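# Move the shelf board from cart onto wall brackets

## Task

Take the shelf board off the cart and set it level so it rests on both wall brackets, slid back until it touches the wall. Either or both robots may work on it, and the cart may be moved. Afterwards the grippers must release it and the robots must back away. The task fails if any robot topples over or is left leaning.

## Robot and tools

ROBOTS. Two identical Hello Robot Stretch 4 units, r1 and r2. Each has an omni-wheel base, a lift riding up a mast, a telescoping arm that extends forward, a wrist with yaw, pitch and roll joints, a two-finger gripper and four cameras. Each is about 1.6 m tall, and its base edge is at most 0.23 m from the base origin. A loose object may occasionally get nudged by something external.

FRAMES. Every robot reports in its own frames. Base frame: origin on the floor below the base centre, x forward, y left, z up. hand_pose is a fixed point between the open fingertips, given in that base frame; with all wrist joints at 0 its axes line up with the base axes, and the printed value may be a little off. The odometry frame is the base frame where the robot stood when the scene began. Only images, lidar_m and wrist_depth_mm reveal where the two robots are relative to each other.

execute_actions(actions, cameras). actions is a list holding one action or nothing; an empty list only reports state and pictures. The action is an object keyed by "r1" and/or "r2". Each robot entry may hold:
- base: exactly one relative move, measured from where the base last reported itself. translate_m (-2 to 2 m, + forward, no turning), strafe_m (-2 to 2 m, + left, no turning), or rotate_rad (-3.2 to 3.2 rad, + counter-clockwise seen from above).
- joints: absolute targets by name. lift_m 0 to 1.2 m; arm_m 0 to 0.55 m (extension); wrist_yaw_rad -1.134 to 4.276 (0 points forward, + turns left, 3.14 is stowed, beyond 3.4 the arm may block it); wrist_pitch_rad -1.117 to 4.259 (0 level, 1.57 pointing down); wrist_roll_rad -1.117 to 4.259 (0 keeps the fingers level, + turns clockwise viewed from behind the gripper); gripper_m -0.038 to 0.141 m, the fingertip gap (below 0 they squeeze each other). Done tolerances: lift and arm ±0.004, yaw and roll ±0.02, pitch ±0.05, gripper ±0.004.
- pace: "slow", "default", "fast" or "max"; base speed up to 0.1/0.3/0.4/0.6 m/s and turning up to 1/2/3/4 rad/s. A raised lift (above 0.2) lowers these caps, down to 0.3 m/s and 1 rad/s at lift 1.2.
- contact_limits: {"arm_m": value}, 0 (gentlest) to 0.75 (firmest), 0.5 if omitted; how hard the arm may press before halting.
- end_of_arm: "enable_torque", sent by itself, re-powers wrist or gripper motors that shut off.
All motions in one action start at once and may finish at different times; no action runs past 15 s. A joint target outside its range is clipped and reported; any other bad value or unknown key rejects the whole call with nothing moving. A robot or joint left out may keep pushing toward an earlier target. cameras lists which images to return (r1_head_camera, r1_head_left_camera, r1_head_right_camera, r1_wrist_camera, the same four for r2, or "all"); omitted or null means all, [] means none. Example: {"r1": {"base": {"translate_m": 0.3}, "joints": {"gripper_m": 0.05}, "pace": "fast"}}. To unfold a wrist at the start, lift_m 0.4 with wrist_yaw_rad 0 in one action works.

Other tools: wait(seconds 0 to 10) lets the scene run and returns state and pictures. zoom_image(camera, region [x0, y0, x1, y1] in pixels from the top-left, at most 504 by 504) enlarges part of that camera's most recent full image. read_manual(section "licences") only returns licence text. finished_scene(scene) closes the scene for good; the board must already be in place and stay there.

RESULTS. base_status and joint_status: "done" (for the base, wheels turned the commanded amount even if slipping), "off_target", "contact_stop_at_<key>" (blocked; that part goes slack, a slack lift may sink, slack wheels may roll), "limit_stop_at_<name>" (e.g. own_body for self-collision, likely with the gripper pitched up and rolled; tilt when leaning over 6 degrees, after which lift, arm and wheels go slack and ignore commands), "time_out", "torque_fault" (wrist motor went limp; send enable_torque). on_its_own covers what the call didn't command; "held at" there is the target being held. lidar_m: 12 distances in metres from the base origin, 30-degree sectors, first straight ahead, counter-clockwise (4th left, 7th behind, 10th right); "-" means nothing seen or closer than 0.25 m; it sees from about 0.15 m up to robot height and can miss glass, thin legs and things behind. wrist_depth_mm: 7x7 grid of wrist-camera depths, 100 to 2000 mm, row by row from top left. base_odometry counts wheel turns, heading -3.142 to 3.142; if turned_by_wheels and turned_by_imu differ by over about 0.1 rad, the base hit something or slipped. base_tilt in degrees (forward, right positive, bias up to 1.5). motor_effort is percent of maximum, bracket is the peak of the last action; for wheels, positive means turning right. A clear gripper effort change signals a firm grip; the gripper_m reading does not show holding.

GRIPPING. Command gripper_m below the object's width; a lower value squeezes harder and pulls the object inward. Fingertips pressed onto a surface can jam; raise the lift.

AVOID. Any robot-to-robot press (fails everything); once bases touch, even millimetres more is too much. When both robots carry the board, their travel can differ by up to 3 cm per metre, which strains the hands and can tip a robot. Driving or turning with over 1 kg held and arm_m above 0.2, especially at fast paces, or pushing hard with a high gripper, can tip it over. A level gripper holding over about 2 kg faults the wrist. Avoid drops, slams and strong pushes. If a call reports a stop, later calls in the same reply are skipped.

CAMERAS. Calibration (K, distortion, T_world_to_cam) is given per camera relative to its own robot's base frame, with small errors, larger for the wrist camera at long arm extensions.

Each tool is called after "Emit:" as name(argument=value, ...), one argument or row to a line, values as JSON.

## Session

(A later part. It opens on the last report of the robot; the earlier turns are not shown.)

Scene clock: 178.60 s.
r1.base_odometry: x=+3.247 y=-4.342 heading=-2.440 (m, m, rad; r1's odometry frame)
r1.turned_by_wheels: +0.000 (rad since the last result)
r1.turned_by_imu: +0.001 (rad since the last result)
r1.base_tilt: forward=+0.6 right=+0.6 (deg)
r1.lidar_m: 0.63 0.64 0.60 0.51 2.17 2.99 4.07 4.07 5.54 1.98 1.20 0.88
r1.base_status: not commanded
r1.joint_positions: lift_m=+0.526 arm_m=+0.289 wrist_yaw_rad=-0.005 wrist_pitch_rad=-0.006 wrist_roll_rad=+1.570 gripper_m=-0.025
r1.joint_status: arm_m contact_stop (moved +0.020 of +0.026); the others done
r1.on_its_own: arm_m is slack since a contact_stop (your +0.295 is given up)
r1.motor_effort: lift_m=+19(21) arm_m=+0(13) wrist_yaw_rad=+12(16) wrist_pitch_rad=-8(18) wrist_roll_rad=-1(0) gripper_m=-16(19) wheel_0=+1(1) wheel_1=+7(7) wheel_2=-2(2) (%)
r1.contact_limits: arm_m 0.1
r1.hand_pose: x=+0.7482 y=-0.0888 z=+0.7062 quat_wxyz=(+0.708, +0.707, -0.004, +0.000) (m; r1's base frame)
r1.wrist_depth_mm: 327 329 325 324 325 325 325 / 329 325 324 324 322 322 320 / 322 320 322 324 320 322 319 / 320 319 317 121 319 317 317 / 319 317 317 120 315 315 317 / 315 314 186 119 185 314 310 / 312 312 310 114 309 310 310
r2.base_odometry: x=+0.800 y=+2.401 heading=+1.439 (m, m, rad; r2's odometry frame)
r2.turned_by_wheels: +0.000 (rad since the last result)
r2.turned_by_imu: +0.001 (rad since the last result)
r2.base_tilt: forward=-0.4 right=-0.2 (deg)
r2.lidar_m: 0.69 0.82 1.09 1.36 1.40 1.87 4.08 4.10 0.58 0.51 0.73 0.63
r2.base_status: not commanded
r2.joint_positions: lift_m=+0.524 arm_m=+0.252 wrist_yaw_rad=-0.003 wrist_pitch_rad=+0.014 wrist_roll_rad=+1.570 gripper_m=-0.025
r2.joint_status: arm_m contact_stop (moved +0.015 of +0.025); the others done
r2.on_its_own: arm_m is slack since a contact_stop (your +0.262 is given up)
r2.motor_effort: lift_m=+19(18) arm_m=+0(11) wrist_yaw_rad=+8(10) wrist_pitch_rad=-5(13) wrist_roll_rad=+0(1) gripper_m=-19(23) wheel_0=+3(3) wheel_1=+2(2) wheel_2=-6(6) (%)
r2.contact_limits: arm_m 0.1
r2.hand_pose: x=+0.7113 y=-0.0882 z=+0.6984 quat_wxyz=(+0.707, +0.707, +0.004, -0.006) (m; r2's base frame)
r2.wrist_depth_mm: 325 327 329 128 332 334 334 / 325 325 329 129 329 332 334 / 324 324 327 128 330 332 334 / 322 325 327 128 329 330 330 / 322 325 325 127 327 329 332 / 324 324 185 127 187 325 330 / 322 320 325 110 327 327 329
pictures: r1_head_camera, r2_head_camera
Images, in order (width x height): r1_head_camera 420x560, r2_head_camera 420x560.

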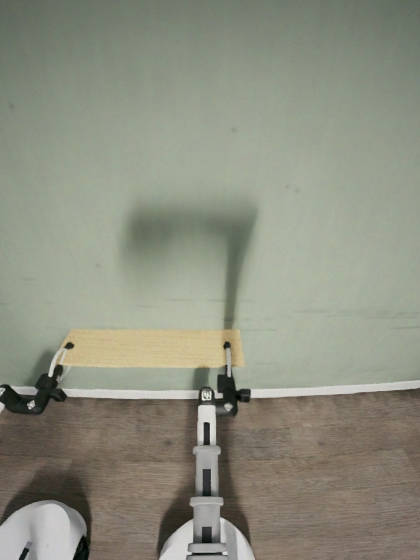

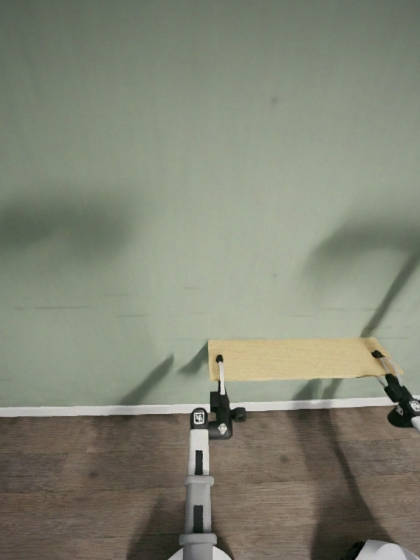

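Emit:
execute_actions(
  actions=[
    {"r1":{"joints":{"gripper_m":0.1}},"r2":{"joints":{"gripper_m":0.1}}},
  ],
  cameras=["r1_wrist_camera","r2_wrist_camera"],
)

Scene clock: 183.57 s.
r1.base_odometry: x=+3.247 y=-4.342 heading=-2.440 (m, m, rad; r1's odometry frame)
r1.turned_by_wheels: +0.000 (rad since the last result)
r1.turned_by_imu: +0.001 (rad since the last result)
r1.base_tilt: forward=+0.7 right=+0.8 (deg)
r1.lidar_m: 0.61 0.65 0.59 0.50 2.18 3.01 4.06 4.08 5.53 2.00 1.20 0.84
r1.base_status: not commanded
r1.joint_positions: lift_m=+0.526 arm_m=+0.284 wrist_yaw_rad=-0.004 wrist_pitch_rad=-0.006 wrist_roll_rad=+1.570 gripper_m=+0.100
r1.joint_status: all done
r1.on_its_own: arm_m is slack since a contact_stop (your +0.295 is given up)
r1.motor_effort: lift_m=+20(20) arm_m=+0(0) wrist_yaw_rad=+9(12) wrist_pitch_rad=-9(9) wrist_roll_rad=+1(1) gripper_m=+0(16) wheel_0=+1(1) wheel_1=+7(7) wheel_2=-2(2) (%)
r1.hand_pose: x=+0.7430 y=-0.0885 z=+0.7061 quat_wxyz=(+0.707, +0.707, -0.003, +0.001) (m; r1's base frame)
r1.wrist_depth_mm: 332 329 330 330 329 329 330 / 330 329 330 327 329 327 327 / 325 325 327 325 324 325 325 / 324 325 325 126 324 320 324 / 324 320 322 125 322 320 320 / 320 320 200 124 319 317 317 / 317 319 319 117 317 317 317
r2.base_odometry: x=+0.800 y=+2.401 heading=+1.439 (m, m, rad; r2's odometry frame)
r2.turned_by_wheels: +0.000 (rad since the last result)
r2.turned_by_imu: +0.000 (rad since the last result)
r2.base_tilt: forward=-0.7 right=-0.3 (deg)
r2.lidar_m: 0.65 0.81 1.13 1.33 1.44 1.92 4.12 4.10 0.63 0.49 0.69 0.64
r2.base_status: not commanded
r2.joint_positions: lift_m=+0.524 arm_m=+0.247 wrist_yaw_rad=-0.003 wrist_pitch_rad=+0.015 wrist_roll_rad=+1.570 gripper_m=+0.100
r2.joint_status: all done
r2.on_its_own: arm_m is slack since a contact_stop (your +0.262 is given up)
r2.motor_effort: lift_m=+19(19) arm_m=+0(0) wrist_yaw_rad=+9(9) wrist_pitch_rad=-7(6) wrist_roll_rad=+0(0) gripper_m=-1(19) wheel_0=+1(3) wheel_1=+1(2) wheel_2=-6(6) (%)
r2.hand_pose: x=+0.7064 y=-0.0883 z=+0.6983 quat_wxyz=(+0.707, +0.707, +0.004, -0.006) (m; r2's base frame)
r2.wrist_depth_mm: 330 332 334 134 338 338 342 / 334 330 332 134 334 336 342 / 330 332 332 133 336 336 338 / 327 329 332 133 334 334 336 / 329 330 330 132 332 334 334 / 325 327 217 132 218 332 330 / 325 327 327 110 332 332 336
pictures: r1_wrist_camera, r2_wrist_camera
camera_calibration (this result's frames):
r1_wrist_camera: T_world_to_cam=[[0.028249, 0.0431097, -0.998671, 0.701178], [0.0135131, 0.998962, 0.0435045, 0.106604], [0.99951, -0.0147241, 0.0276371, -0.541129], [0, 0, 0, 1]] pos_world=[0.519615, -0.144688, 0.710564]
r2_wrist_camera: T_world_to_cam=[[-0.0314781, 0.034155, -0.998921, 0.716585], [-0.00580294, 0.999393, 0.034354, 0.123375], [0.999488, 0.00687807, -0.0312608, -0.447945], [0, 0, 0, 1]] pos_world=[0.470988, -0.144694, 0.69757]
Images, in order (width x height): r1_wrist_camera 616x392, r2_wrist_camera 616x392.

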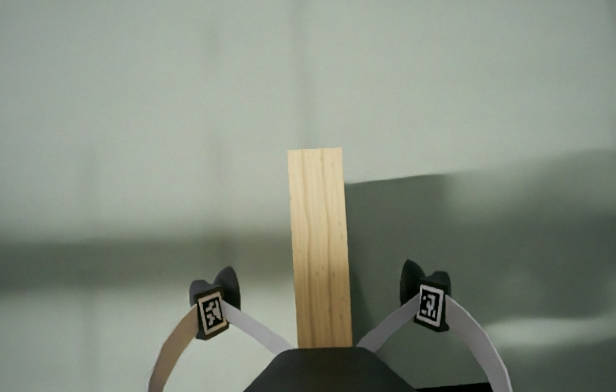

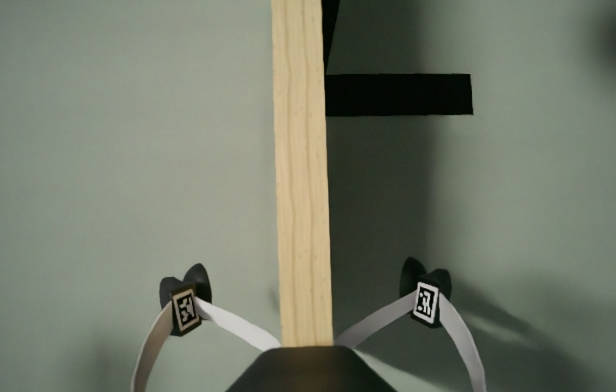

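Emit:
execute_actions(
  actions=[
    {"r1":{"base":{"translate_m":-0.4},"joints":{"arm_m":0}},"r2":{"base":{"translate_m":-0.4},"joints":{"arm_m":0}}},
  ],
  cameras=["r1_head_camera","r2_head_camera","r1_wrist_camera","r2_wrist_camera"],
)

Emit:
zoom_image(
  camera="r1_head_camera",
  region=[60,230,280,360],
)

Scene clock: 198.00 s.
r1.base_odometry: x=+3.553 y=-4.084 heading=-2.440 (m, m, rad; r1's odometry frame)
r1.turned_by_wheels: +0.000 (rad since the last result)
r1.turned_by_imu: +0.000 (rad since the last result)
r1.base_tilt: forward=+0.8 right=+0.6 (deg)
r1.lidar_m: 1.01 1.04 0.60 0.50 2.19 2.97 3.62 3.67 5.00 4.92 1.74 1.28
r1.base_status: done
r1.joint_positions: lift_m=+0.526 arm_m=+0.001 wrist_yaw_rad=+0.000 wrist_pitch_rad=-0.005 wrist_roll_rad=+1.570 gripper_m=+0.100
r1.joint_status: all done
r1.motor_effort: lift_m=+20(20) arm_m=-5(8) wrist_yaw_rad=-2(9) wrist_pitch_rad=-9(8) wrist_roll_rad=-2(1) gripper_m=+0(4) wheel_0=-2(8) wheel_1=-5(7) wheel_2=+1(13) (%)
r1.hand_pose: x=+0.4602 y=-0.0875 z=+0.7061 quat_wxyz=(+0.707, +0.707, -0.002, +0.002) (m; r1's base frame)
r1.wrist_depth_mm: 1008 1025 1025 1008 1008 976 960 / 1008 1025 1025 1025 991 1008 991 / 1008 1008 991 1025 991 976 976 / 1008 1008 1008 976 991 991 976 / 991 991 976 976 1008 976 976 / 991 976 205 960 214 991 946 / 976 976 960 124 960 946 946
r2.base_odometry: x=+0.747 y=+2.004 heading=+1.439 (m, m, rad; r2's odometry frame)
r2.turned_by_wheels: +0.000 (rad since the last result)
r2.turned_by_imu: +0.000 (rad since the last result)
r2.base_tilt: forward=-0.6 right=-0.2 (deg)
r2.lidar_m: 0.99 1.24 1.44 1.33 1.41 1.90 3.61 3.71 0.62 0.52 0.77 1.05
r2.base_status: done
r2.joint_positions: lift_m=+0.524 arm_m=+0.004 wrist_yaw_rad=+0.000 wrist_pitch_rad=+0.015 wrist_roll_rad=+1.570 gripper_m=+0.100
r2.joint_status: all done
joint sent to its limit — the command would take r2.arm_m past its lower limit, so that joint was sent only as far as its limit.
r2.motor_effort: lift_m=+19(19) arm_m=-5(5) wrist_yaw_rad=-2(8) wrist_pitch_rad=-8(9) wrist_roll_rad=-1(1) gripper_m=+0(1) wheel_0=+1(6) wheel_1=-1(6) wheel_2=+0(8) (%)
r2.hand_pose: x=+0.4629 y=-0.0874 z=+0.6981 quat_wxyz=(+0.707, +0.707, +0.005, -0.005) (m; r2's base frame)
r2.wrist_depth_mm: 991 991 976 991 991 1008 991 / 976 1008 976 991 991 991 946 / 976 991 976 991 991 1008 960 / 991 991 976 991 1008 991 976 / 960 976 976 991 976 1008 991 / 976 991 198 1008 202 991 976 / 960 960 960 110 991 976 976
pictures: r1_head_camera, r1_wrist_camera, r2_head_camera, r2_wrist_camera
camera_calibration (this result's frames):
r1_wrist_camera: T_world_to_cam=[[0.0280293, 0.0432806, -0.99867, 0.709218], [0.00992325, 0.999001, 0.0435735, 0.110997], [0.999558, -0.0111314, 0.0275718, -0.258164], [0, 0, 0, 1]] pos_world=[0.237069, -0.144455, 0.710556]
r2_wrist_camera: T_world_to_cam=[[-0.0321931, 0.0340575, -0.998901, 0.709022], [-0.00887872, 0.99937, 0.0343596, 0.122493], [0.999442, 0.0099751, -0.0318705, -0.203827], [0, 0, 0, 1]] pos_world=[0.227627, -0.14453, 0.697538]
Images, in order (width x height): r1_head_camera 420x560, r1_wrist_camera 616x392, r2_head_camera 420x560, r2_wrist_camera 616x392.

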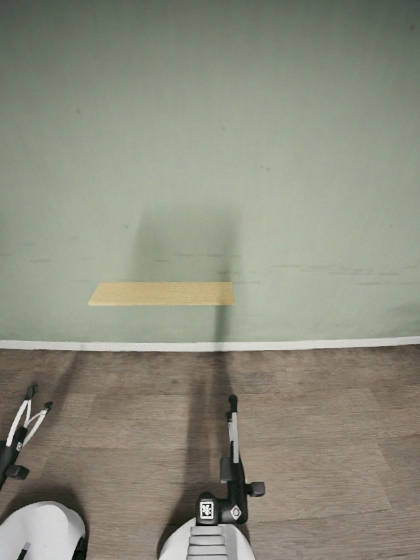

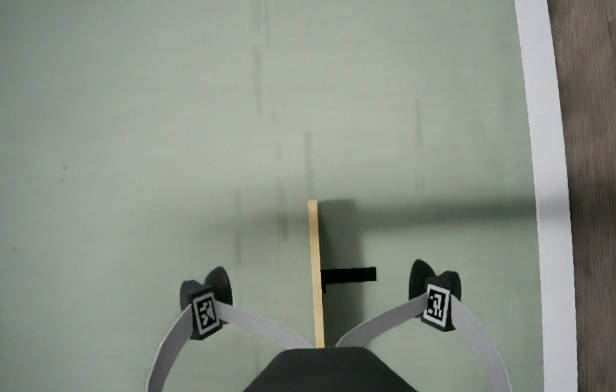

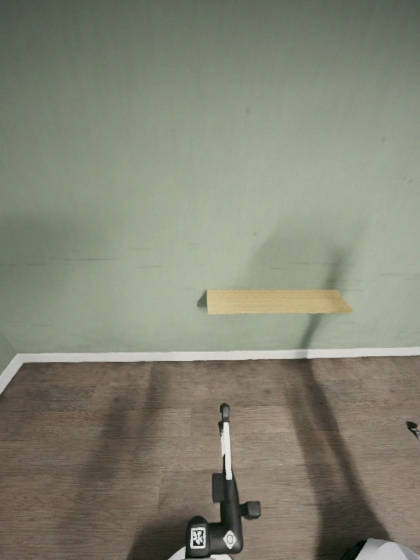

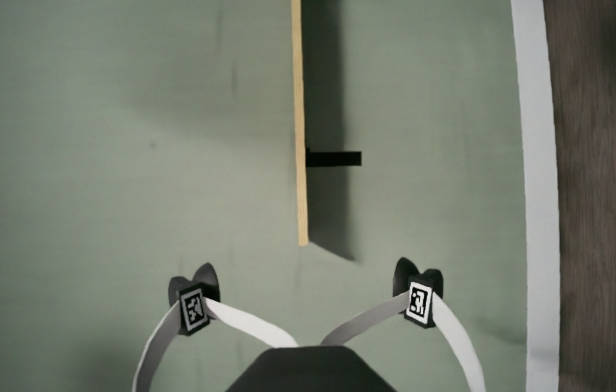

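Region (60, 230, 280, 360) of r1_head_camera's 420x560 image, scaled by 2.291, with more detail than that image has; it fills the top 298 rows of this view, and the rest is white.

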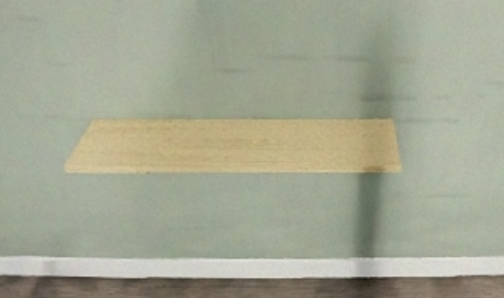

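Emit:
finished_scene(
  scene=1,
)

The scene is finished: the task was done.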